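# Line up three dice radially by their face values

## Task

Place all three dice entirely on the mat so their centres form one straight line running directly outward from the midpoint between the two arm bases. The die with the smallest number must be closest to that midpoint and the die with the largest number farthest. Each die must still show the number it shows now and must rest flat. Nothing may count as placed if only the robot is holding it there. At the end, open the grippers and move both arms away.

## Robot and tools

Robot: two six-joint UR12e-type arms, left_arm and right_arm. Each carries a parallel two-finger gripper that opens to 50 mm and has a fisheye wrist camera: cam_left_wrist and cam_right_wrist, both 616x616 pixels.

Frame: every pose in results uses one scene frame. Its origin is on the table top between the arms, +x points out over the table, +z points up, and left_arm sits on the +y side. The names left and right do not refer to image sides. Base of left_arm: (+0.024, +0.602, 0) m, quat_wxyz (+0.997, 0, 0, -0.075). Base of right_arm: (+0.063, -0.584, 0) m, quat_wxyz (+1.000, 0, 0, +0.010). Their midpoint is about (0.044, 0.009, 0), so the dice line must run radially outward from there (roughly along +x if the line passes near y = 0.009). Printed hand positions can be off, more so at long reach.

Gripper geometry: fingers point along the gripper's +z and close along its x. end_effector_position is the point between the pads; fingertips extend 17.5 mm past it. A flat block about 9 cm from the last joint's axis sticks out toward the gripper's -y and rotates with it. Turning only wrist 3 moves the pad point on a 25 mm circle.

execute_actions: argument actions is a list holding one action, one wait, or nothing. {"actions": []} only returns the current state. An action is {"rows": [...], "steps": n} with n up to 15 control steps of 1/30 s (default 15); each row covers one step and the last row repeats to fill n. A wait is {"steps": n} with n up to 300, counted from the previous result. Optional "pictures": false drops the camera images. A refused call moves nothing.

Row layout: one list of 18 numbers, each in [-1, 1], covering both arms even if one stays still. Numbers 1 to 9 are left_arm, 10 to 18 are right_arm. For each arm: six joint numbers in order shoulder pan, shoulder lift, elbow, wrist 1, wrist 2, wrist 3, then gripper position, force_limit, speed.

Joint numbers are offsets, not targets, in joint space, scaled: 1.0 equals 1.326 rad for shoulder pan and lift and 1.989 rad for elbow and the three wrists. They are measured from the joint angles in the most recent result that printed them (before any such result, and for later calls within one reply, from where the arm is when the action starts), not from the previous row. Sending all zeros therefore pulls the arm back to those angles; it does not hold still in place. Stated ranges (rad) for left_arm: pan -3.142..3.142, lift -6.283..6.283, elbow 0.000..3.142, wrists -6.283..6.283. right_arm: pan 0.000..6.283, elbow -3.142..0.000, others as left. A call asking for more than 0.010 rad past a range end is refused; requests past the true end are clipped and may be reported as "joint sent to its limit". The lead of each joint target over its measured angle is capped (0.383 rad for pan and lift, 0.575 for the others), targets are scaled back if they would move the hand over 100 mm away, and commands are smoothed with about 0.17 s lag, so large moves may be unfinished when the result returns. Arms keep heading to the last target between calls until motion settles or a step is HELD.

Gripper numbers are absolute commands, not offsets. position: +1 fully open (50 mm), about -0.65 pads touch, -1 means close until blocked. force_limit: -1 ≈ 20 N, 0 ≈ 102 N, +1 ≈ 185 N per pad (actual up to ~17 % more). speed: -1 ≈ 20 mm/s, 0 ≈ 85, +1 ≈ 150. To leave a gripper unchanged, repeat its three previous numbers; a 0 is a real command. New force_limit or speed only applies after the position changes by 0.01 or more; to soften a grip, open first.

Result lines: state per arm (end_effector_position in m, end_effector_quat_wxyz, linear and angular velocities); Joint positions and Joint velocities per arm in column order (rad, rad/s); Wrist force and Wrist torque in the end effector's axes (offset up to ~5.5 N, noise up to 3.4 N, saturates near 100 N, may say "no reading"); position_measured in counts, opening ≈ (250 - counts) × 0.202 mm; object_status 0 moving, 1 blocked while opening, 2 blocked while closing (a grip), 3 reached the target or pads met (usually nothing held). After a grip at force_limit -1, status stays 2 even if the die slips out, so verify with cameras. "joint command not followed" means the clearance check altered targets; HELD marks steps whose row was not fully sent.

zoom_image: camera ("cam_left_wrist" or "cam_right_wrist") and region [x0, y0, x1, y1] in pixels of that camera's last image, origin top-left, at most 504 by 504. read_manual: optional section "licences"; returns licence text only. finished_scene: scene (integer) ends the current scene irreversibly and reports success.

Avoid: letting the arms touch or press each other; pushing anything off the table; dropping or slamming dice; contact torque at a joint load limit (pan and lift 300, elbow 136, wrists 49.1 N m) or any outside force of 150 N, which halts that arm for 10 s (TORQUE FAULT, FORCE FAULT). Holding loads heats motors; MOTOR HOT warns from 70 °C and at 85 °C the arm is braked (OVER-TEMPERATURE FAULT). Loose dice or held parts may occasionally be nudged by outside disturbances. Keep dice upright-facing the same number, set them down flat, release, and withdraw both arms before finishing.

Each tool is called after "Emit:" by a JSON object that holds its "method" and its "body", one argument or row to a line.

## Session

Emit:
{"method": "execute_actions", "body": {
  "actions": []
}}

Scene clock: 0.00 s of 4800.00 s.
left_arm: end_effector_position=(+0.0796, -0.1533, +0.3394) position_measured=3 object_status=3 end_effector_quat_wxyz=(-0.258, +0.819, -0.435, -0.271) end_effector_velocity=(-0.000, +0.000, +0.000) end_effector_angular_velocity=(+0.001, -0.000, +0.000) | right_arm: end_effector_position=(+0.8260, -0.6013, +0.3621) position_measured=3 object_status=3 end_effector_quat_wxyz=(-0.495, +0.544, +0.652, -0.184) end_effector_velocity=(-0.001, -0.000, -0.001) end_effector_angular_velocity=(-0.000, +0.003, +0.000)
Joint positions: left_arm=[-1.499 -1.061  1.211 -0.994 -1.844  1.004] | right_arm=[ 3.196 -2.273 -0.988 -2.53   1.94  -0.328]
Joint velocities: left_arm=[-0.    -0.    -0.001  0.001  0.    -0.001] | right_arm=[-0.    -0.    -0.001 -0.001 -0.    -0.   ]
Motor temperatures (°C, as the motors report them): left_arm=[30 29 30 34 33 36] | right_arm=[28 28 26 35 38 35]
Wrist force (N, on the end effector, along its own x y z axes, offset not removed): no reading
Wrist torque (N m, same axes, about the end effector's origin, offset not removed): no reading

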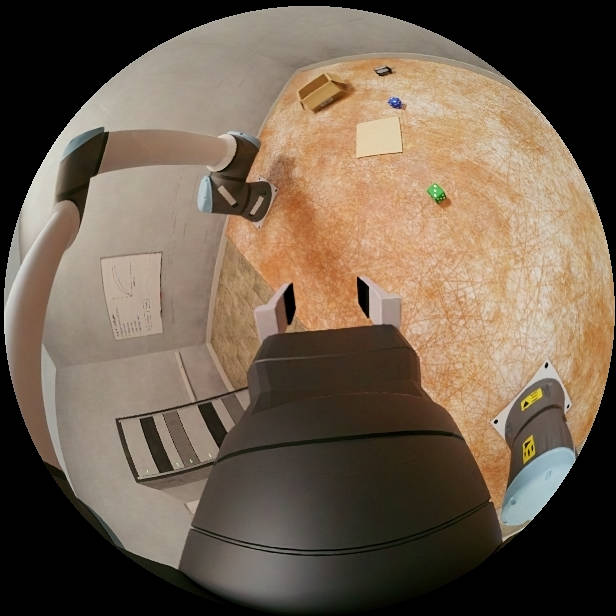

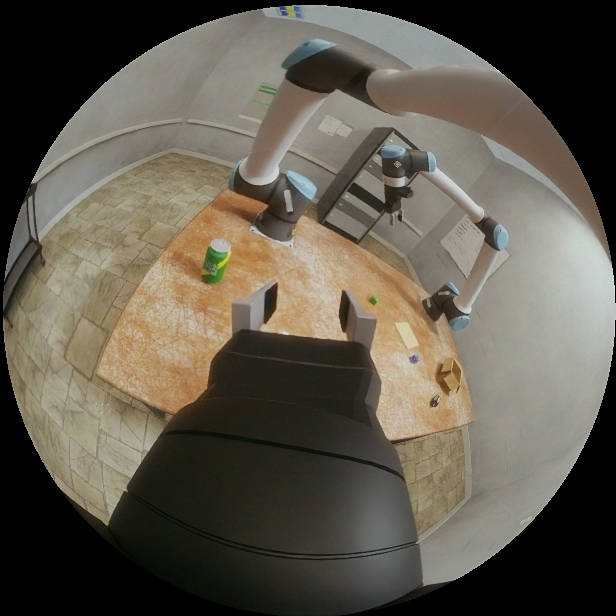

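Emit:
{"method": "zoom_image", "body": {
  "camera": "cam_left_wrist",
  "region": [280, 50, 480, 230]
}}

Emit:
{"method": "zoom_image", "body": {
  "camera": "cam_right_wrist",
  "region": [220, 270, 480, 420]
}}

Emit:
{"method": "zoom_image", "body": {
  "camera": "cam_left_wrist",
  "region": [250, 250, 410, 350]
}}

Emit:
{"method": "zoom_image", "body": {
  "camera": "cam_right_wrist",
  "region": [230, 250, 390, 350]
}}

Region (280, 50, 480, 230) of cam_left_wrist's 616x616 image, scaled by 2.520, with more detail than that image has; it fills the top 454 rows of this view, and the rest is white.

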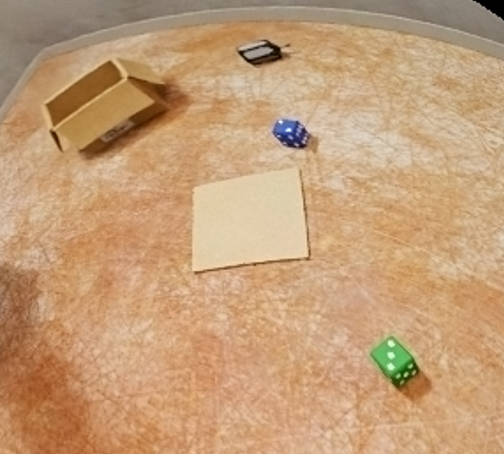

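Region (220, 270, 480, 420) of cam_right_wrist's 616x616 image, scaled by 1.938, with more detail than that image has; it fills the top 291 rows of this view, and the rest is white.

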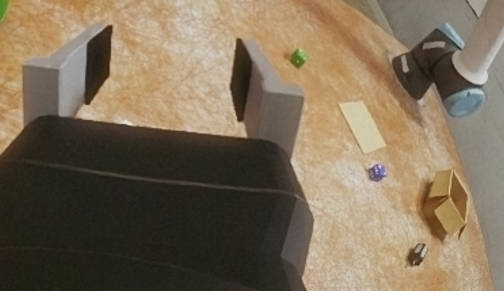

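Region (250, 250, 410, 350) of cam_left_wrist's 616x616 image, scaled by 3.150, with more detail than that image has; it fills the top 315 rows of this view, and the rest is white.

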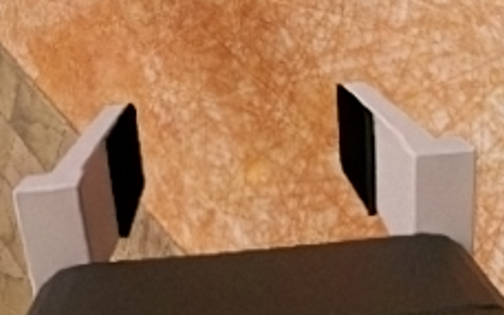

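Region (230, 250, 390, 350) of cam_right_wrist's 616x616 image, scaled by 3.150, with more detail than that image has; it fills the top 315 rows of this view, and the rest is white.

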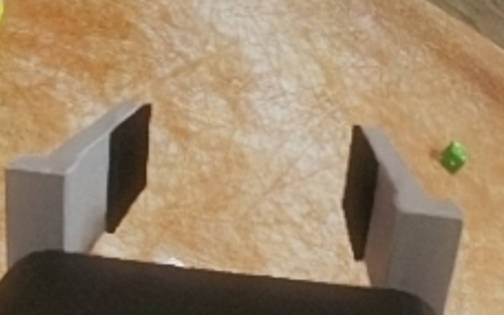

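Emit:
{"method": "execute_actions", "body": {
  "actions": [
    {"rows": [[0.1153,-0.2038,0.3989,-0.6285,0.1374,-0.2743,1,-0.4,0.5, 0.3017,0.5346,-0.6209,0.8068,-0.1856,0.1402,1,-0.4,0.5]], "steps": 15}
  ],
  "pictures": false
}}

Emit:
{"method": "execute_actions", "body": {
  "actions": [
    {"steps": 45}
  ]
}}

Scene clock: 46.63 s of 4800.00 s.
left_arm: end_effector_position=(+0.2247, -0.0282, +0.1745) position_measured=3 object_status=3 end_effector_quat_wxyz=(-0.199, +0.942, -0.253, -0.093) end_effector_velocity=(+0.259, +0.236, -0.497) end_effector_angular_velocity=(-1.146, -0.851, +0.891) | right_arm: end_effector_position=(+0.6464, -0.5038, +0.2742) position_measured=3 object_status=3 end_effector_quat_wxyz=(-0.184, +0.496, +0.823, -0.208) end_effector_velocity=(-0.347, -0.073, -0.448) end_effector_angular_velocity=(+0.037, -0.733, +0.213)
Joint positions: left_arm=[-1.375 -1.276  1.787 -1.641 -1.626  0.582] | right_arm=[ 3.532 -1.755 -1.754 -1.764  1.627 -0.09 ]
Joint velocities: left_arm=[ 0.244 -0.442  1.512 -2.304  0.446 -0.927] | right_arm=[ 0.231  0.687 -1.565  1.574 -0.21   0.153]
Motor temperatures (°C, as the motors report them): left_arm=[30 29 30 34 33 36] | right_arm=[28 28 26 35 38 35]
Wrist force (N, on the end effector, along its own x y z axes, offset not removed): left_arm=[1.7 -1.6 0.7] | right_arm=[2.3 -3.4 -2.7]
Wrist torque (N m, same axes, about the end effector's origin, offset not removed): left_arm=[-0.46 -0.27 -0.45] | right_arm=[-0.55 -0.27 0.20]
Steps of this call (steps 1 to 90: nothing new was sent; then 43.13 s passed at rest; steps 91 to 105: all 15 steps of this action). Readings (joint positions | what the end effector reports):
91: left_arm=[-1.498 -1.061 1.211 -0.995 -1.843 1.004] | right_arm=[3.196 -2.272 -0.989 -2.529 1.939 -0.327] | left_arm position_measured=3 object_status=3 | right_arm position_measured=3 object_status=3
92: left_arm=[-1.491 -1.070 1.221 -1.004 -1.835 0.995] | right_arm=[3.205 -2.264 -0.998 -2.520 1.930 -0.318] | left_arm position_measured=3 object_status=3 | right_arm position_measured=3 object_status=3
94: left_arm=[-1.466 -1.114 1.291 -1.076 -1.791 0.925] | right_arm=[3.265 -2.203 -1.074 -2.443 1.867 -0.266] | left_arm position_measured=3 object_status=3 | right_arm position_measured=3 object_status=3
98: left_arm=[-1.428 -1.182 1.471 -1.255 -1.721 0.779] | right_arm=[3.405 -2.041 -1.307 -2.211 1.742 -0.174] | left_arm position_measured=3 object_status=3 | right_arm position_measured=3 object_status=3
105: the state above

Scene clock: 48.13 s of 4800.00 s.
left_arm: end_effector_position=(+0.2609, -0.0724, +0.1200) position_measured=3 object_status=3 end_effector_quat_wxyz=(+0.000, +0.982, -0.191, +0.000) end_effector_velocity=(+0.000, -0.001, +0.001) end_effector_angular_velocity=(-0.002, -0.000, -0.001) | right_arm: end_effector_position=(+0.6298, -0.4903, +0.1500) position_measured=3 object_status=3 end_effector_quat_wxyz=(+0.000, +0.500, +0.866, -0.000) end_effector_velocity=(+0.001, -0.001, +0.001) end_effector_angular_velocity=(+0.001, -0.003, -0.002)
Joint positions: left_arm=[-1.346 -1.331  2.004 -2.244 -1.571  0.459] | right_arm=[ 3.596 -1.564 -2.223 -0.925  1.57  -0.049]
Joint velocities: left_arm=[-0.     0.    -0.001 -0.     0.     0.001] | right_arm=[-0.002  0.001  0.     0.002 -0.     0.   ]
Motor temperatures (°C, as the motors report them): left_arm=[30 29 30 34 33 36] | right_arm=[28 28 26 35 38 35]
Wrist force (N, on the end effector, along its own x y z axes, offset not removed): left_arm=[-1.7 -1.4 0.9] | right_arm=[3.9 0.3 2.8]
Wrist torque (N m, same axes, about the end effector's origin, offset not removed): left_arm=[-0.37 0.40 -0.42] | right_arm=[0.35 -0.63 0.14]
Steps of this call (steps 1 to 45: the robot went on to your last target). Readings (joint positions | what the end effector reports):
1: left_arm=[-1.367 -1.291 1.838 -1.721 -1.611 0.551] | right_arm=[3.540 -1.732 -1.806 -1.710 1.620 -0.085] | left_arm position_measured=3 object_status=3 | right_arm position_measured=3 object_status=3
2: left_arm=[-1.361 -1.303 1.885 -1.806 -1.599 0.524] | right_arm=[3.548 -1.709 -1.858 -1.651 1.613 -0.080] | left_arm position_measured=3 object_status=3 | right_arm position_measured=3 object_status=3
4: left_arm=[-1.353 -1.317 1.948 -1.981 -1.584 0.490] | right_arm=[3.565 -1.660 -1.970 -1.510 1.598 -0.069] | left_arm position_measured=3 object_status=3 | right_arm position_measured=3 object_status=3
8: left_arm=[-1.348 -1.328 1.991 -2.183 -1.574 0.466] | right_arm=[3.588 -1.588 -2.157 -1.170 1.577 -0.054] | left_arm position_measured=3 object_status=3 | right_arm position_measured=3 object_status=3
45: the state above
All arms were judged still, so your last target was given up. Only a new action makes them travel on or press farther. Fingers that are still opening or closing keep moving.

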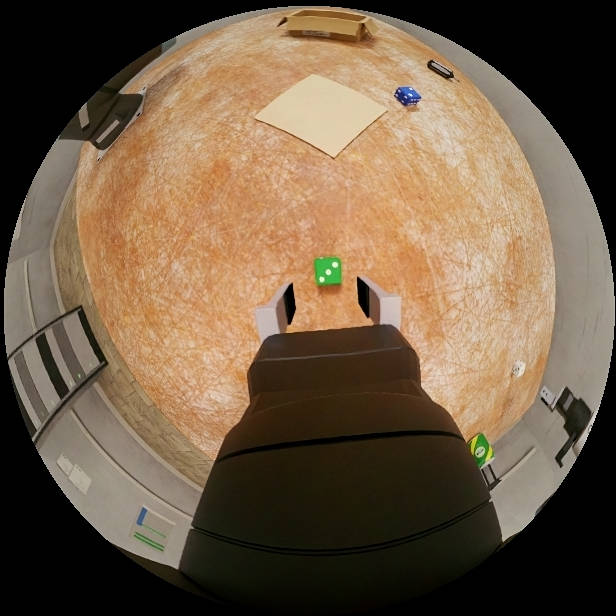

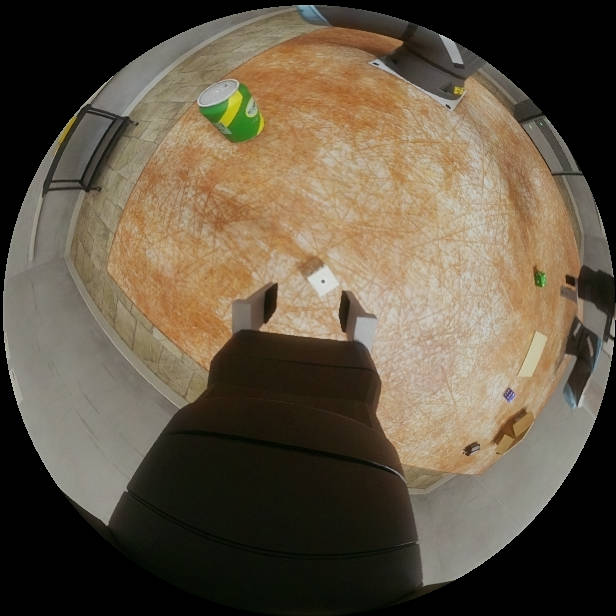

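Emit:
{"method": "zoom_image", "body": {
  "camera": "cam_left_wrist",
  "region": [250, 240, 410, 340]
}}

Emit:
{"method": "zoom_image", "body": {
  "camera": "cam_right_wrist",
  "region": [230, 240, 390, 340]
}}

Emit:
{"method": "zoom_image", "body": {
  "camera": "cam_left_wrist",
  "region": [240, 60, 440, 170]
}}

Region (250, 240, 410, 340) of cam_left_wrist's 616x616 image, scaled by 3.150, with more detail than that image has; it fills the top 315 rows of this view, and the rest is white.

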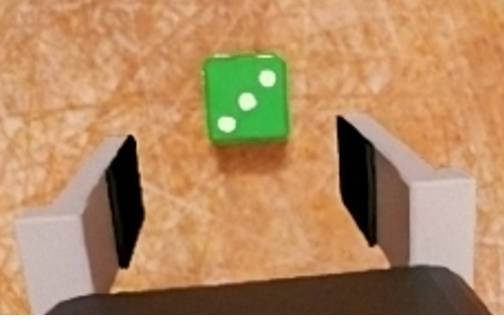

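Region (230, 240, 390, 340) of cam_right_wrist's 616x616 image, scaled by 3.150, with more detail than that image has; it fills the top 315 rows of this view, and the rest is white.

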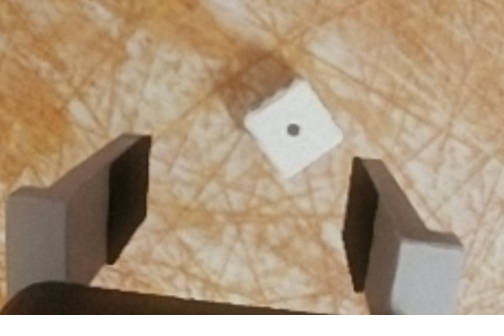

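Region (240, 60, 440, 170) of cam_left_wrist's 616x616 image, scaled by 2.520, with more detail than that image has; it fills the top 277 rows of this view, and the rest is white.

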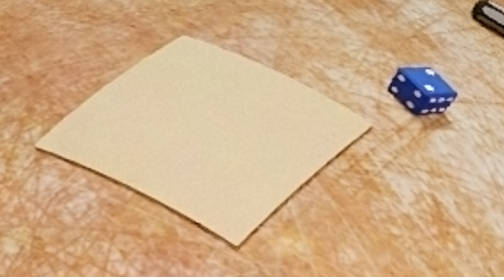

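Emit:
{"method": "execute_actions", "body": {
  "actions": [
    {"rows": [[0.003,0.009,0.003,-0.009,0,0.01,1,-0.4,0.5, 0.02,0,0,0,0,-0.18,1,-0.4,0.5],[0.0063,0.018,0.006,-0.018,0,0.0208,1,-0.4,0.5, 0.0394,-0.0126,-0.0063,0.0147,0,-0.3598,1,-0.4,0.5],[0.0063,0.027,0.009,-0.027,0,0.0208,1,-0.4,0.5, 0.0394,-0.0253,-0.0126,0.0294,0,-0.3598,1,-0.4,0.5],[0.0063,0.036,0.012,-0.036,0,0.0208,1,-0.4,0.5, 0.0394,-0.0379,-0.0189,0.0442,0,-0.3598,1,-0.4,0.5],[0.0063,0.045,0.015,-0.045,0,0.0208,1,-0.4,0.5, 0.0394,-0.0505,-0.0252,0.0589,0,-0.3598,1,-0.4,0.5],[0.0063,0.054,0.018,-0.054,0,0.0208,1,-0.4,0.5, 0.0394,-0.0632,-0.0315,0.0736,0,-0.3598,1,-0.4,0.5],[0.0063,0.063,0.021,-0.063,0,0.0208,1,-0.4,0.5, 0.0394,-0.0758,-0.0377,0.0883,0,-0.3598,1,-0.4,0.5],[0.0063,0.0715,0.024,-0.0718,0,0.0208,1,-0.4,0.5, 0.0394,-0.0884,-0.044,0.103,0,-0.3598,1,-0.4,0.5],[0.0063,0.0805,0.027,-0.0807,0,0.0208,1,-0.4,0.5, 0.0394,-0.101,-0.0503,0.1178,0,-0.3598,1,-0.4,0.5],[0.0063,0.0894,0.0301,-0.0897,0,0.0208,1,-0.4,0.5, 0.0394,-0.1137,-0.0566,0.1325,0,-0.3598,1,-0.4,0.5],[0.0063,0.0894,0.0301,-0.0897,0,0.0208,1,-0.4,0.5, 0.0394,-0.1263,-0.0629,0.1472,0,-0.3598,1,-0.4,0.5]], "steps": 15}
  ],
  "pictures": false
}}

Emit:
{"method": "execute_actions", "body": {
  "actions": [
    {"steps": 14}
  ]
}}

Scene clock: 72.63 s of 4800.00 s.
left_arm: end_effector_position=(+0.2673, -0.0701, +0.0307) position_measured=3 object_status=3 end_effector_quat_wxyz=(-0.000, +0.978, -0.207, +0.000) end_effector_velocity=(+0.000, +0.003, -0.064) end_effector_angular_velocity=(-0.005, +0.000, -0.003) | right_arm: end_effector_position=(+0.6255, -0.4784, +0.0356) position_measured=3 object_status=3 end_effector_quat_wxyz=(-0.000, +0.153, +0.988, -0.001) end_effector_velocity=(-0.016, -0.013, -0.119) end_effector_angular_velocity=(+0.008, -0.012, +0.298)
Joint positions: left_arm=[-1.338 -1.22   2.06  -2.411 -1.571  0.5  ] | right_arm=[ 3.648 -1.716 -2.337 -0.661  1.57  -0.738]
Joint velocities: left_arm=[ 0.001  0.083  0.04  -0.128 -0.001  0.004] | right_arm=[ 0.004 -0.174 -0.127  0.315  0.    -0.294]
Motor temperatures (°C, as the motors report them): left_arm=[30 29 30 34 33 36] | right_arm=[28 28 26 35 38 35]
Wrist force (N, on the end effector, along its own x y z axes, offset not removed): left_arm=[0.9 -3.2 4.8] | right_arm=[-1.0 0.3 1.4]
Wrist torque (N m, same axes, about the end effector's origin, offset not removed): left_arm=[-0.67 -0.08 -0.45] | right_arm=[0.16 0.31 0.23]
Steps of this call (steps 1 to 90: nothing new was sent; then 21.00 s passed at rest; steps 91 to 105: all 15 steps of this action). Readings (joint positions | what the end effector reports):
91: left_arm=[-1.346 -1.331 2.004 -2.245 -1.571 0.459] | right_arm=[3.596 -1.564 -2.223 -0.925 1.570 -0.050] | left_arm position_measured=3 object_status=3 | right_arm position_measured=3 object_status=3
92: left_arm=[-1.345 -1.329 2.005 -2.248 -1.571 0.462] | right_arm=[3.601 -1.564 -2.223 -0.925 1.570 -0.059] | left_arm position_measured=3 object_status=3 | right_arm position_measured=3 object_status=3
94: left_arm=[-1.342 -1.317 2.011 -2.265 -1.571 0.478] | right_arm=[3.621 -1.574 -2.231 -0.909 1.570 -0.136] | left_arm position_measured=3 object_status=3 | right_arm position_measured=3 object_status=3
98: left_arm=[-1.339 -1.278 2.031 -2.323 -1.571 0.495] | right_arm=[3.642 -1.623 -2.267 -0.826 1.570 -0.436] | left_arm position_measured=3 object_status=3 | right_arm position_measured=3 object_status=3
105: the state above

Scene clock: 73.10 s of 4800.00 s.
left_arm: end_effector_position=(+0.2674, -0.0698, +0.0250) position_measured=3 object_status=3 end_effector_quat_wxyz=(+0.000, +0.978, -0.207, +0.000) end_effector_velocity=(+0.000, +0.000, -0.001) end_effector_angular_velocity=(+0.001, -0.000, +0.001) | right_arm: end_effector_position=(+0.6241, -0.4795, +0.0251) position_measured=3 object_status=3 end_effector_quat_wxyz=(+0.000, +0.139, +0.990, -0.000) end_effector_velocity=(+0.001, -0.000, -0.000) end_effector_angular_velocity=(+0.000, -0.001, +0.001)
Joint positions: left_arm=[-1.338 -1.213  2.064 -2.423 -1.571  0.5  ] | right_arm=[ 3.648 -1.732 -2.348 -0.633  1.57  -0.764]
Joint velocities: left_arm=[ 0.     0.001  0.     0.     0.    -0.   ] | right_arm=[-0.001 -0.001  0.001  0.001 -0.    -0.002]
Motor temperatures (°C, as the motors report them): left_arm=[30 29 30 34 33 36] | right_arm=[28 28 26 35 38 35]
Wrist force (N, on the end effector, along its own x y z axes, offset not removed): left_arm=[0.2 -2.6 1.7] | right_arm=[-1.8 3.9 -0.1]
Wrist torque (N m, same axes, about the end effector's origin, offset not removed): left_arm=[-0.60 0.08 -0.37] | right_arm=[0.76 0.50 0.23]
Steps of this call (steps 1 to 14: the robot went on to your last target). Readings (joint positions | what the end effector reports):
1: left_arm=[-1.338 -1.218 2.062 -2.415 -1.571 0.500] | right_arm=[3.648 -1.721 -2.340 -0.652 1.570 -0.746] | left_arm position_measured=3 object_status=3 | right_arm position_measured=3 object_status=3
2: left_arm=[-1.338 -1.216 2.062 -2.417 -1.571 0.500] | right_arm=[3.648 -1.724 -2.343 -0.646 1.570 -0.752] | left_arm position_measured=3 object_status=3 | right_arm position_measured=3 object_status=3
4: left_arm=[-1.338 -1.214 2.063 -2.420 -1.571 0.500] | right_arm=[3.648 -1.728 -2.345 -0.639 1.570 -0.758] | left_arm position_measured=3 object_status=3 | right_arm position_measured=3 object_status=3
8: left_arm=[-1.338 -1.213 2.064 -2.422 -1.571 0.500] | right_arm=[3.648 -1.731 -2.347 -0.634 1.570 -0.763] | left_arm position_measured=3 object_status=3 | right_arm position_measured=3 object_status=3
14: the state above

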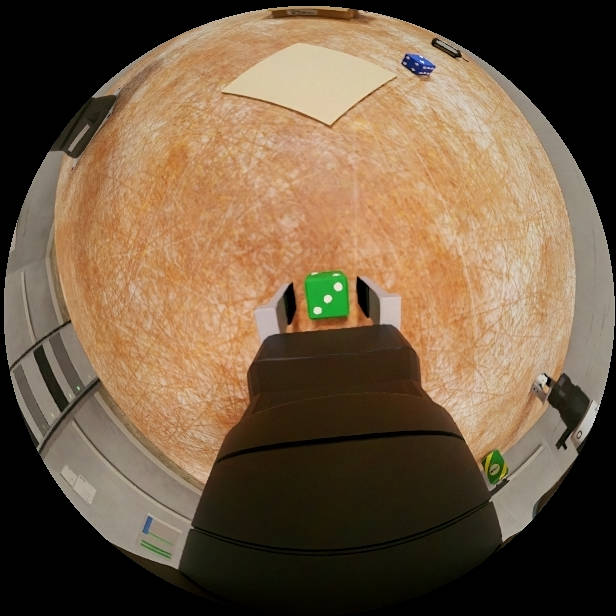

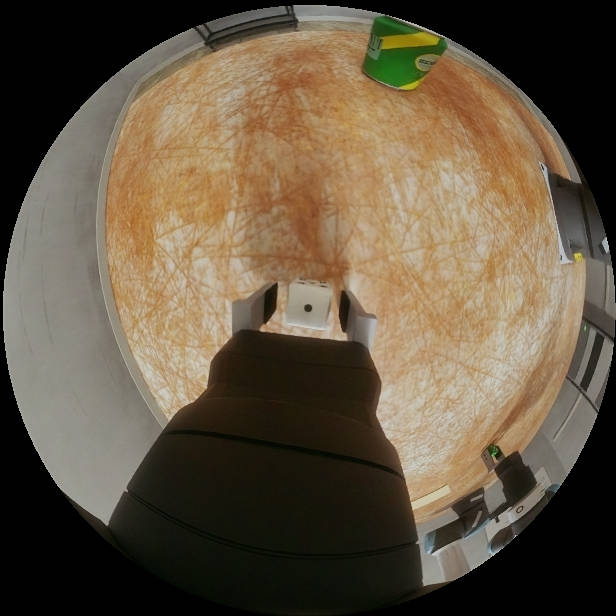

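Emit:
{"method": "execute_actions", "body": {
  "actions": []
}}

Scene clock: 80.53 s of 4800.00 s.
left_arm: end_effector_position=(+0.2674, -0.0698, +0.0250) position_measured=3 object_status=3 end_effector_quat_wxyz=(+0.000, +0.978, -0.207, +0.000) end_effector_velocity=(-0.000, +0.001, -0.000) end_effector_angular_velocity=(+0.001, +0.000, -0.002) | right_arm: end_effector_position=(+0.6241, -0.4795, +0.0251) position_measured=3 object_status=3 end_effector_quat_wxyz=(+0.000, +0.139, +0.990, -0.000) end_effector_velocity=(-0.001, -0.000, -0.000) end_effector_angular_velocity=(-0.000, +0.000, -0.002)
Joint positions: left_arm=[-1.338 -1.213  2.064 -2.423 -1.571  0.5  ] | right_arm=[ 3.648 -1.732 -2.348 -0.632  1.57  -0.765]
Joint velocities: left_arm=[-0.     0.     0.001  0.    -0.     0.002] | right_arm=[-0.     0.    -0.001  0.001  0.     0.001]
Motor temperatures (°C, as the motors report them): left_arm=[30 29 30 34 33 36] | right_arm=[28 28 26 35 38 35]
Wrist force (N, on the end effector, along its own x y z axes, offset not removed): left_arm=[2.4 -1.3 1.7] | right_arm=[-5.9 -2.2 -1.4]
Wrist torque (N m, same axes, about the end effector's origin, offset not removed): left_arm=[-0.40 -0.32 -0.51] | right_arm=[-0.37 1.20 0.20]
Steps of this call (steps 1 to 30: the robot went on to your last target; steps 31 to 90: nothing new was sent; then 4.43 s passed at rest). Readings (joint positions | what the end effector reports):
1: left_arm=[-1.338 -1.213 2.064 -2.423 -1.571 0.500] | right_arm=[3.648 -1.732 -2.348 -0.633 1.570 -0.765] | left_arm position_measured=3 object_status=3 | right_arm position_measured=3 object_status=3
2: left_arm=[-1.338 -1.213 2.064 -2.423 -1.571 0.500] | right_arm=[3.648 -1.732 -2.348 -0.632 1.570 -0.765] | left_arm position_measured=3 object_status=3 | right_arm position_measured=3 object_status=3
4: left_arm=[-1.338 -1.213 2.064 -2.423 -1.571 0.500] | right_arm=[3.648 -1.732 -2.348 -0.632 1.570 -0.765] | left_arm position_measured=3 object_status=3 | right_arm position_measured=3 object_status=3
8: left_arm=[-1.338 -1.213 2.064 -2.423 -1.571 0.500] | right_arm=[3.648 -1.732 -2.348 -0.632 1.570 -0.765] | left_arm position_measured=3 object_status=3 | right_arm position_measured=3 object_status=3
90: the state above
All arms were judged still, so your last target was given up. Only a new action makes them travel on or press farther. Fingers that are still opening or closing keep moving.

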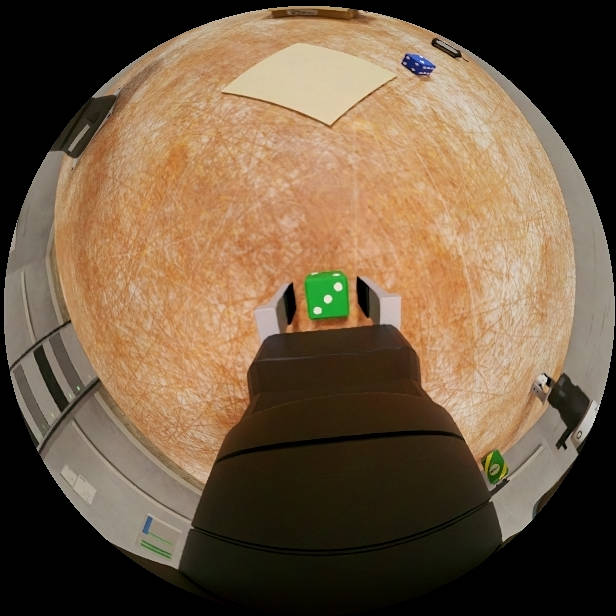

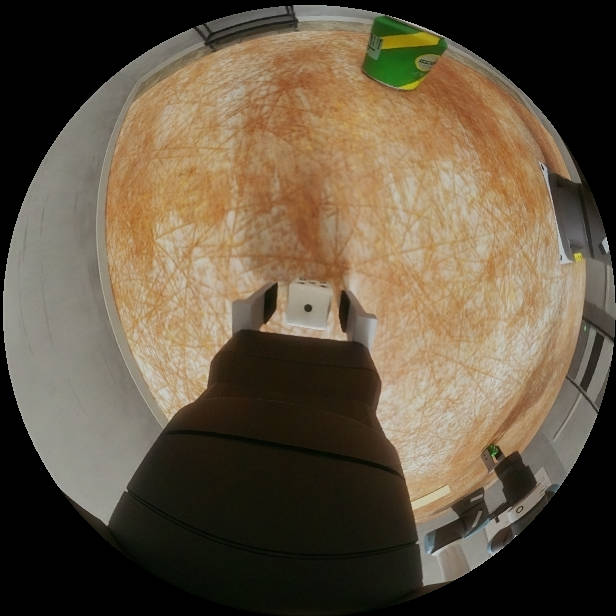

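Emit:
{"method": "execute_actions", "body": {
  "actions": [
    {"rows": [[0,0,0,0,0,0,-1,-0.4,0.3,0,0,0,0,0,0,-1,-0.4,0.3]], "steps": 12}
  ],
  "pictures": false
}}

Scene clock: 82.47 s of 4800.00 s.
left_arm: end_effector_position=(+0.2674, -0.0698, +0.0250) position_measured=106 object_status=0 end_effector_quat_wxyz=(+0.000, +0.978, -0.207, +0.000) end_effector_velocity=(+0.000, -0.000, +0.000) end_effector_angular_velocity=(-0.001, -0.000, +0.001) | right_arm: end_effector_position=(+0.6241, -0.4795, +0.0251) position_measured=106 object_status=0 end_effector_quat_wxyz=(+0.000, +0.139, +0.990, -0.000) end_effector_velocity=(+0.001, +0.000, +0.000) end_effector_angular_velocity=(+0.001, -0.002, +0.000)
Joint positions: left_arm=[-1.338 -1.213  2.064 -2.423 -1.571  0.5  ] | right_arm=[ 3.648 -1.732 -2.348 -0.632  1.57  -0.765]
Joint velocities: left_arm=[ 0.     0.    -0.    -0.001  0.    -0.001] | right_arm=[-0.    -0.001  0.001  0.002 -0.    -0.   ]
Motor temperatures (°C, as the motors report them): left_arm=[30 29 30 34 33 36] | right_arm=[28 28 26 35 38 35]
Wrist force (N, on the end effector, along its own x y z axes, offset not removed): left_arm=[0.0 -2.4 1.9] | right_arm=[-0.4 0.4 -1.1]
Wrist torque (N m, same axes, about the end effector's origin, offset not removed): left_arm=[-0.58 -0.01 -0.51] | right_arm=[0.04 0.29 0.05]
Steps of this call (steps 1 to 46: nothing new was sent; steps 47 to 58: all 12 steps of this action). Readings (joint positions | what the end effector reports):
47: left_arm=[-1.338 -1.213 2.064 -2.423 -1.571 0.500] | right_arm=[3.648 -1.732 -2.348 -0.632 1.570 -0.765] | left_arm position_measured=12 object_status=0 | right_arm position_measured=12 object_status=0
48: left_arm=[-1.338 -1.213 2.064 -2.423 -1.571 0.500] | right_arm=[3.648 -1.732 -2.348 -0.632 1.570 -0.765] | left_arm position_measured=29 object_status=0 | right_arm position_measured=29 object_status=0
50: left_arm=[-1.338 -1.213 2.064 -2.423 -1.571 0.500] | right_arm=[3.648 -1.732 -2.348 -0.632 1.570 -0.765] | left_arm position_measured=64 object_status=0 | right_arm position_measured=64 object_status=0
54: left_arm=[-1.338 -1.213 2.064 -2.423 -1.571 0.500] | right_arm=[3.648 -1.732 -2.348 -0.632 1.570 -0.765] | left_arm position_measured=106 object_status=0 | right_arm position_measured=106 object_status=0
58: the state above

Emit:
{"method": "execute_actions", "body": {
  "actions": [
    {"rows": [[0,-0.013,-0.003,0.012,0,0,-1,-0.4,0.3,0,0.017,0.004,-0.015,0,0,-1,-0.4,0.3],[0,-0.026,-0.006,0.023,0,0,-1,-0.4,0.3,0,0.035,0.007,-0.03,0,0,-1,-0.4,0.3],[0,-0.04,-0.009,0.035,0,0,-1,-0.4,0.3,0,0.052,0.011,-0.046,0,0,-1,-0.4,0.3],[0.01,-0.055,-0.008,0.045,0,0.03,-1,-0.4,0.3,0.02,0.07,0.014,-0.061,0,-0.03,-1,-0.4,0.3],[0.03,-0.072,0.002,0.046,0,0.075,-1,-0.4,0.3,0.06,0.083,0.011,-0.066,0,-0.08,-1,-0.4,0.3],[0.05,-0.09,0.014,0.045,0,0.12,-1,-0.4,0.3,0.115,0.096,0.008,-0.071,0,-0.14,-1,-0.4,0.3],[0.07,-0.108,0.027,0.044,0,0.17,-1,-0.4,0.3,0.17,0.109,0.004,-0.076,0,-0.2,-1,-0.4,0.3],[0.09,-0.126,0.04,0.043,0,0.22,-1,-0.4,0.3,0.23,0.122,0.001,-0.082,0,-0.27,-1,-0.4,0.3],[0.11,-0.144,0.053,0.042,0,0.27,-1,-0.4,0.3,0.29,0.135,-0.003,-0.087,0,-0.33,-1,-0.4,0.3],[0.13,-0.162,0.066,0.04,0,0.32,-1,-0.4,0.3,0.35,0.148,-0.006,-0.092,0,-0.4,-1,-0.4,0.3],[0.15,-0.18,0.08,0.039,0,0.37,-1,-0.4,0.3,0.41,0.161,-0.01,-0.098,0,-0.46,-1,-0.4,0.3],[0.17,-0.197,0.093,0.038,0,0.42,-1,-0.4,0.3,0.47,0.174,-0.013,-0.103,0,-0.53,-1,-0.4,0.3],[0.19,-0.214,0.106,0.036,0,0.465,-1,-0.4,0.3,0.53,0.187,-0.016,-0.108,0,-0.6,-1,-0.4,0.3],[0.205,-0.227,0.116,0.035,0,0.5,-1,-0.4,0.3,0.58,0.2,-0.02,-0.114,0,-0.66,-1,-0.4,0.3],[0.2161,-0.2365,0.1235,0.0348,0,0.5274,-1,-0.4,0.3,0.6243,0.2112,-0.0225,-0.1186,0,-0.7106,-1,-0.4,0.3]], "steps": 15}
  ],
  "pictures": false
}}

Emit:
{"method": "execute_actions", "body": {
  "actions": [
    {"steps": 25}
  ]
}}

Scene clock: 118.47 s of 4800.00 s.
left_arm: end_effector_position=(+0.3737, +0.0754, +0.0894) position_measured=106 object_status=2 end_effector_quat_wxyz=(+0.001, +0.910, -0.416, +0.001) end_effector_velocity=(+0.283, +0.551, +0.024) end_effector_angular_velocity=(+0.010, -0.003, -1.663) | right_arm: end_effector_position=(+0.5483, -0.3213, +0.0944) position_measured=106 object_status=2 end_effector_quat_wxyz=(+0.000, -0.287, +0.958, -0.000) end_effector_velocity=(-0.348, +0.464, +0.093) end_effector_angular_velocity=(-0.008, +0.006, +2.727)
Joint positions: left_arm=[-1.152 -1.438  2.211 -2.347 -1.571  1.127] | right_arm=[ 3.985 -1.56  -2.355 -0.797  1.57  -1.29 ]
Joint velocities: left_arm=[ 0.657 -0.584  0.64  -0.047  0.     2.32 ] | right_arm=[ 1.12   0.368 -0.132 -0.246  0.    -1.607]
Motor temperatures (°C, as the motors report them): left_arm=[30 29 30 34 33 36] | right_arm=[28 28 26 35 38 35]
Wrist force (N, on the end effector, along its own x y z axes, offset not removed): left_arm=[2.1 -2.7 0.2] | right_arm=[-0.3 1.4 1.7]
Wrist torque (N m, same axes, about the end effector's origin, offset not removed): left_arm=[-0.71 -0.23 -0.44] | right_arm=[0.31 0.11 0.23]
Steps of this call (steps 1 to 15: the robot went on to your last target; steps 16 to 90: nothing new was sent; then 32.50 s passed at rest; steps 91 to 105: all 15 steps of this action). Readings (joint positions | what the end effector reports):
91: left_arm=[-1.338 -1.213 2.064 -2.422 -1.571 0.500] | right_arm=[3.648 -1.731 -2.348 -0.633 1.570 -0.765] | left_arm position_measured=106 object_status=2 | right_arm position_measured=106 object_status=2
92: left_arm=[-1.338 -1.216 2.063 -2.418 -1.571 0.500] | right_arm=[3.648 -1.727 -2.347 -0.638 1.570 -0.765] | left_arm position_measured=106 object_status=2 | right_arm position_measured=106 object_status=2
94: left_arm=[-1.337 -1.233 2.058 -2.396 -1.571 0.501] | right_arm=[3.648 -1.706 -2.340 -0.665 1.570 -0.765] | left_arm position_measured=106 object_status=2 | right_arm position_measured=106 object_status=2
98: left_arm=[-1.299 -1.297 2.075 -2.350 -1.571 0.616] | right_arm=[3.723 -1.639 -2.332 -0.740 1.570 -0.888] | left_arm position_measured=106 object_status=2 | right_arm position_measured=106 object_status=2
105: the state above

Scene clock: 119.30 s of 4800.00 s.
left_arm: end_effector_position=(+0.4094, +0.1597, +0.0897) position_measured=106 object_status=2 end_effector_quat_wxyz=(-0.000, +0.831, -0.556, -0.000) end_effector_velocity=(+0.001, -0.001, +0.001) end_effector_angular_velocity=(-0.002, -0.000, +0.000) | right_arm: end_effector_position=(+0.3601, -0.1406, +0.1200) position_measured=106 object_status=2 end_effector_quat_wxyz=(+0.000, +0.830, -0.557, +0.000) end_effector_velocity=(-0.003, +0.001, -0.000) end_effector_angular_velocity=(-0.001, +0.000, +0.020)
Joint positions: left_arm=[-1.051 -1.526  2.31  -2.353 -1.571  1.549] | right_arm=[ 4.475 -1.452 -2.393 -0.868  1.57  -2.177]
Joint velocities: left_arm=[ 0.001 -0.    -0.002  0.    -0.     0.001] | right_arm=[ 0.006  0.001 -0.001 -0.001 -0.    -0.014]
Motor temperatures (°C, as the motors report them): left_arm=[30 29 30 34 33 36] | right_arm=[28 28 26 35 38 35]
Wrist force (N, on the end effector, along its own x y z axes, offset not removed): left_arm=[2.2 -2.2 1.5] | right_arm=[-0.4 -1.2 -1.5]
Wrist torque (N m, same axes, about the end effector's origin, offset not removed): left_arm=[-0.61 -0.34 -0.47] | right_arm=[-0.09 0.15 0.05]
Steps of this call (steps 1 to 25: the robot went on to your last target). Readings (joint positions | what the end effector reports):
1: left_arm=[-1.130 -1.457 2.233 -2.348 -1.571 1.206] | right_arm=[4.023 -1.548 -2.359 -0.805 1.570 -1.345] | left_arm position_measured=106 object_status=2 | right_arm position_measured=106 object_status=2
2: left_arm=[-1.109 -1.476 2.253 -2.350 -1.571 1.284] | right_arm=[4.061 -1.536 -2.363 -0.813 1.570 -1.400] | left_arm position_measured=106 object_status=2 | right_arm position_measured=106 object_status=2
4: left_arm=[-1.079 -1.502 2.282 -2.351 -1.571 1.415] | right_arm=[4.136 -1.517 -2.370 -0.825 1.570 -1.509] | left_arm position_measured=106 object_status=2 | right_arm position_measured=106 object_status=2
8: left_arm=[-1.057 -1.520 2.303 -2.353 -1.571 1.518] | right_arm=[4.284 -1.487 -2.381 -0.845 1.570 -1.748] | left_arm position_measured=106 object_status=2 | right_arm position_measured=106 object_status=2
25: the state above

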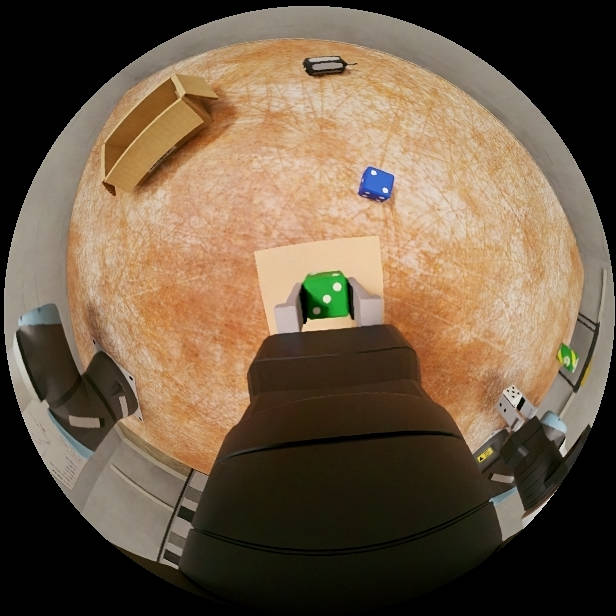

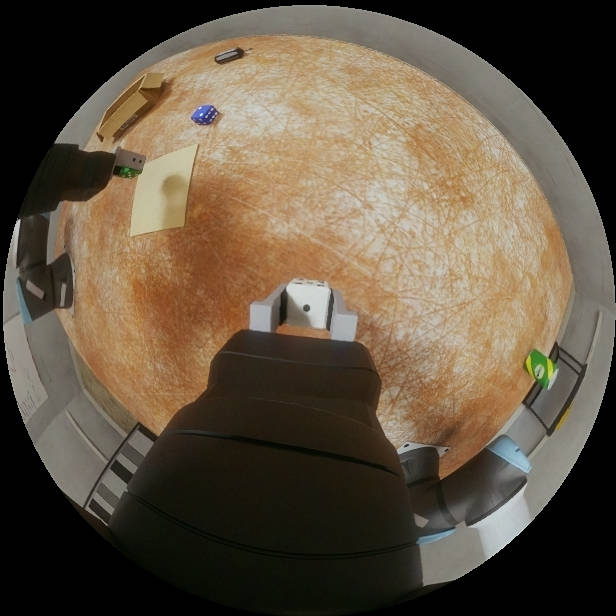

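Emit:
{"method": "zoom_image", "body": {
  "camera": "cam_left_wrist",
  "region": [230, 150, 430, 350]
}}

Region (230, 150, 430, 350) of cam_left_wrist's 616x616 image, scaled by 2.520, with more detail than that image has.

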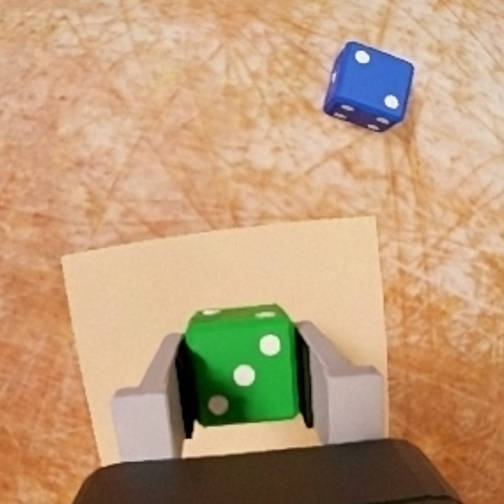

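Emit:
{"method": "execute_actions", "body": {
  "actions": [
    {"rows": [[0.003,0.006,0.0015,-0.0055,0,0.002,-1,-0.4,0.3,0,0,0,0,0,0,-1,-0.4,0.3],[0.006,0.016,0.004,-0.0145,0,0.004,-1,-0.4,0.3,0,0,0,0,0,0,-1,-0.4,0.3],[0.009,0.028,0.0067,-0.025,0,0.006,-1,-0.4,0.3,0,0,0,0,0,0,-1,-0.4,0.3],[0.0115,0.04,0.0095,-0.036,0,0.008,-1,-0.4,0.3,0,0,0,0,0,0,-1,-0.4,0.3],[0.01334,0.052,0.0123,-0.047,0,0.0089,-1,-0.4,0.3,0,0,0,0,0,0,-1,-0.4,0.3],[0.01334,0.062,0.0146,-0.056,0,0.0089,-1,-0.4,0.3,0,0,0,0,0,0,-1,-0.4,0.3],[0.01334,0.07,0.0165,-0.063,0,0.0089,-1,-0.4,0.3,0,0,0,0,0,0,-1,-0.4,0.3],[0.01334,0.075,0.0176,-0.0677,0,0.0089,-1,-0.4,0.3,0,0,0,0,0,0,-1,-0.4,0.3],[0.01334,0.07815,0.01835,-0.07045,0,0.0089,-1,-0.4,0.3,0,0,0,0,0,0,-1,-0.4,0.3]], "steps": 15}
  ],
  "pictures": false
}}

Emit:
{"method": "execute_actions", "body": {
  "actions": [
    {"steps": 8}
  ]
}}

Scene clock: 155.07 s of 4800.00 s.
left_arm: end_effector_position=(+0.4182, +0.1635, +0.0331) position_measured=106 object_status=2 end_effector_quat_wxyz=(-0.000, +0.831, -0.556, -0.000) end_effector_velocity=(+0.003, +0.000, -0.023) end_effector_angular_velocity=(-0.003, -0.003, +0.001) | right_arm: end_effector_position=(+0.3601, -0.1406, +0.1200) position_measured=106 object_status=2 end_effector_quat_wxyz=(+0.000, +0.830, -0.557, +0.000) end_effector_velocity=(+0.001, +0.000, +0.001) end_effector_angular_velocity=(+0.001, -0.000, -0.001)
Joint positions: left_arm=[-1.034 -1.426  2.345 -2.488 -1.571  1.566] | right_arm=[ 4.475 -1.452 -2.393 -0.868  1.57  -2.177]
Joint velocities: left_arm=[ 0.004  0.042  0.013 -0.06   0.001  0.003] | right_arm=[-0.001  0.     0.001  0.     0.    -0.   ]
Motor temperatures (°C, as the motors report them): left_arm=[30 29 30 34 33 36] | right_arm=[28 28 26 35 38 35]
Wrist force (N, on the end effector, along its own x y z axes, offset not removed): left_arm=[-0.3 -1.2 2.4] | right_arm=[0.7 2.4 -0.4]
Wrist torque (N m, same axes, about the end effector's origin, offset not removed): left_arm=[-0.35 0.21 -0.40] | right_arm=[0.50 0.01 0.19]
Steps of this call (steps 1 to 30: the robot went on to your last target; steps 31 to 90: nothing new was sent; then 32.27 s passed at rest; steps 91 to 105: all 15 steps of this action). Readings (joint positions | what the end effector reports):
91: left_arm=[-1.051 -1.526 2.310 -2.354 -1.571 1.549] | right_arm=[4.476 -1.452 -2.393 -0.868 1.570 -2.178] | left_arm position_measured=106 object_status=2 | right_arm position_measured=106 object_status=2
92: left_arm=[-1.050 -1.524 2.310 -2.356 -1.571 1.550] | right_arm=[4.476 -1.452 -2.393 -0.868 1.570 -2.178] | left_arm position_measured=106 object_status=2 | right_arm position_measured=106 object_status=2
94: left_arm=[-1.046 -1.513 2.315 -2.371 -1.571 1.554] | right_arm=[4.476 -1.452 -2.393 -0.868 1.570 -2.177] | left_arm position_measured=106 object_status=2 | right_arm position_measured=106 object_status=2
98: left_arm=[-1.037 -1.467 2.331 -2.432 -1.571 1.563] | right_arm=[4.475 -1.452 -2.393 -0.868 1.570 -2.177] | left_arm position_measured=106 object_status=2 | right_arm position_measured=106 object_status=2
105: the state above

Scene clock: 155.33 s of 4800.00 s.
left_arm: end_effector_position=(+0.4184, +0.1635, +0.0311) position_measured=106 object_status=2 end_effector_quat_wxyz=(-0.000, +0.831, -0.556, -0.000) end_effector_velocity=(+0.000, -0.000, -0.001) end_effector_angular_velocity=(-0.001, +0.000, +0.001) | right_arm: end_effector_position=(+0.3601, -0.1406, +0.1200) position_measured=106 object_status=2 end_effector_quat_wxyz=(+0.000, +0.830, -0.557, +0.000) end_effector_velocity=(+0.000, +0.000, +0.001) end_effector_angular_velocity=(+0.002, -0.000, -0.001)
Joint positions: left_arm=[-1.033 -1.423  2.346 -2.493 -1.571  1.567] | right_arm=[ 4.475 -1.452 -2.393 -0.868  1.57  -2.177]
Joint velocities: left_arm=[ 0.     0.002  0.001 -0.004 -0.    -0.   ] | right_arm=[-0.001  0.001  0.     0.001 -0.     0.001]
Motor temperatures (°C, as the motors report them): left_arm=[30 29 30 34 33 36] | right_arm=[28 28 26 35 38 35]
Wrist force (N, on the end effector, along its own x y z axes, offset not removed): left_arm=[0.8 -2.7 2.4] | right_arm=[-1.5 -3.5 -0.4]
Wrist torque (N m, same axes, about the end effector's origin, offset not removed): left_arm=[-0.61 0.03 -0.44] | right_arm=[-0.65 0.53 0.28]
Steps of this call (steps 1 to 8: the robot went on to your last target). Readings (joint positions | what the end effector reports):
1: left_arm=[-1.034 -1.425 2.345 -2.490 -1.571 1.566] | right_arm=[4.475 -1.452 -2.393 -0.868 1.570 -2.177] | left_arm position_measured=106 object_status=2 | right_arm position_measured=106 object_status=2
2: left_arm=[-1.034 -1.424 2.346 -2.491 -1.571 1.566] | right_arm=[4.475 -1.452 -2.393 -0.868 1.570 -2.177] | left_arm position_measured=106 object_status=2 | right_arm position_measured=106 object_status=2
4: left_arm=[-1.033 -1.423 2.346 -2.492 -1.571 1.566] | right_arm=[4.475 -1.452 -2.393 -0.868 1.570 -2.177] | left_arm position_measured=106 object_status=2 | right_arm position_measured=106 object_status=2
8: the state above

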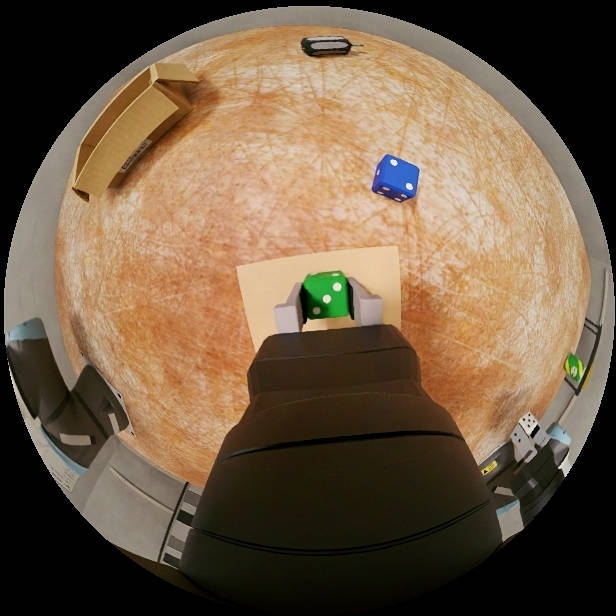

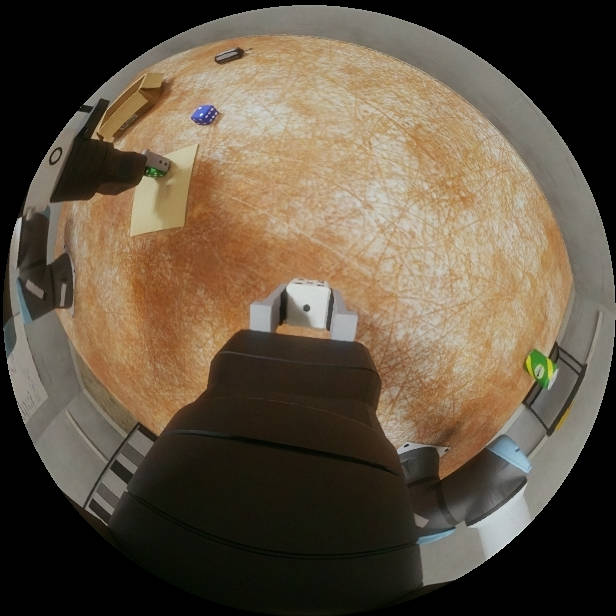

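Emit:
{"method": "zoom_image", "body": {
  "camera": "cam_left_wrist",
  "region": [280, 130, 480, 330]
}}

Region (280, 130, 480, 330) of cam_left_wrist's 616x616 image, scaled by 2.520, with more detail than that image has.

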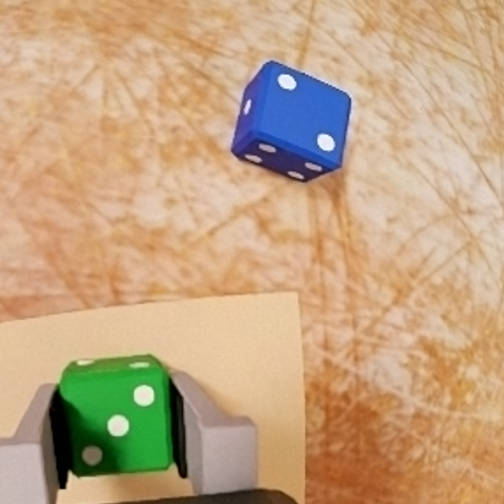

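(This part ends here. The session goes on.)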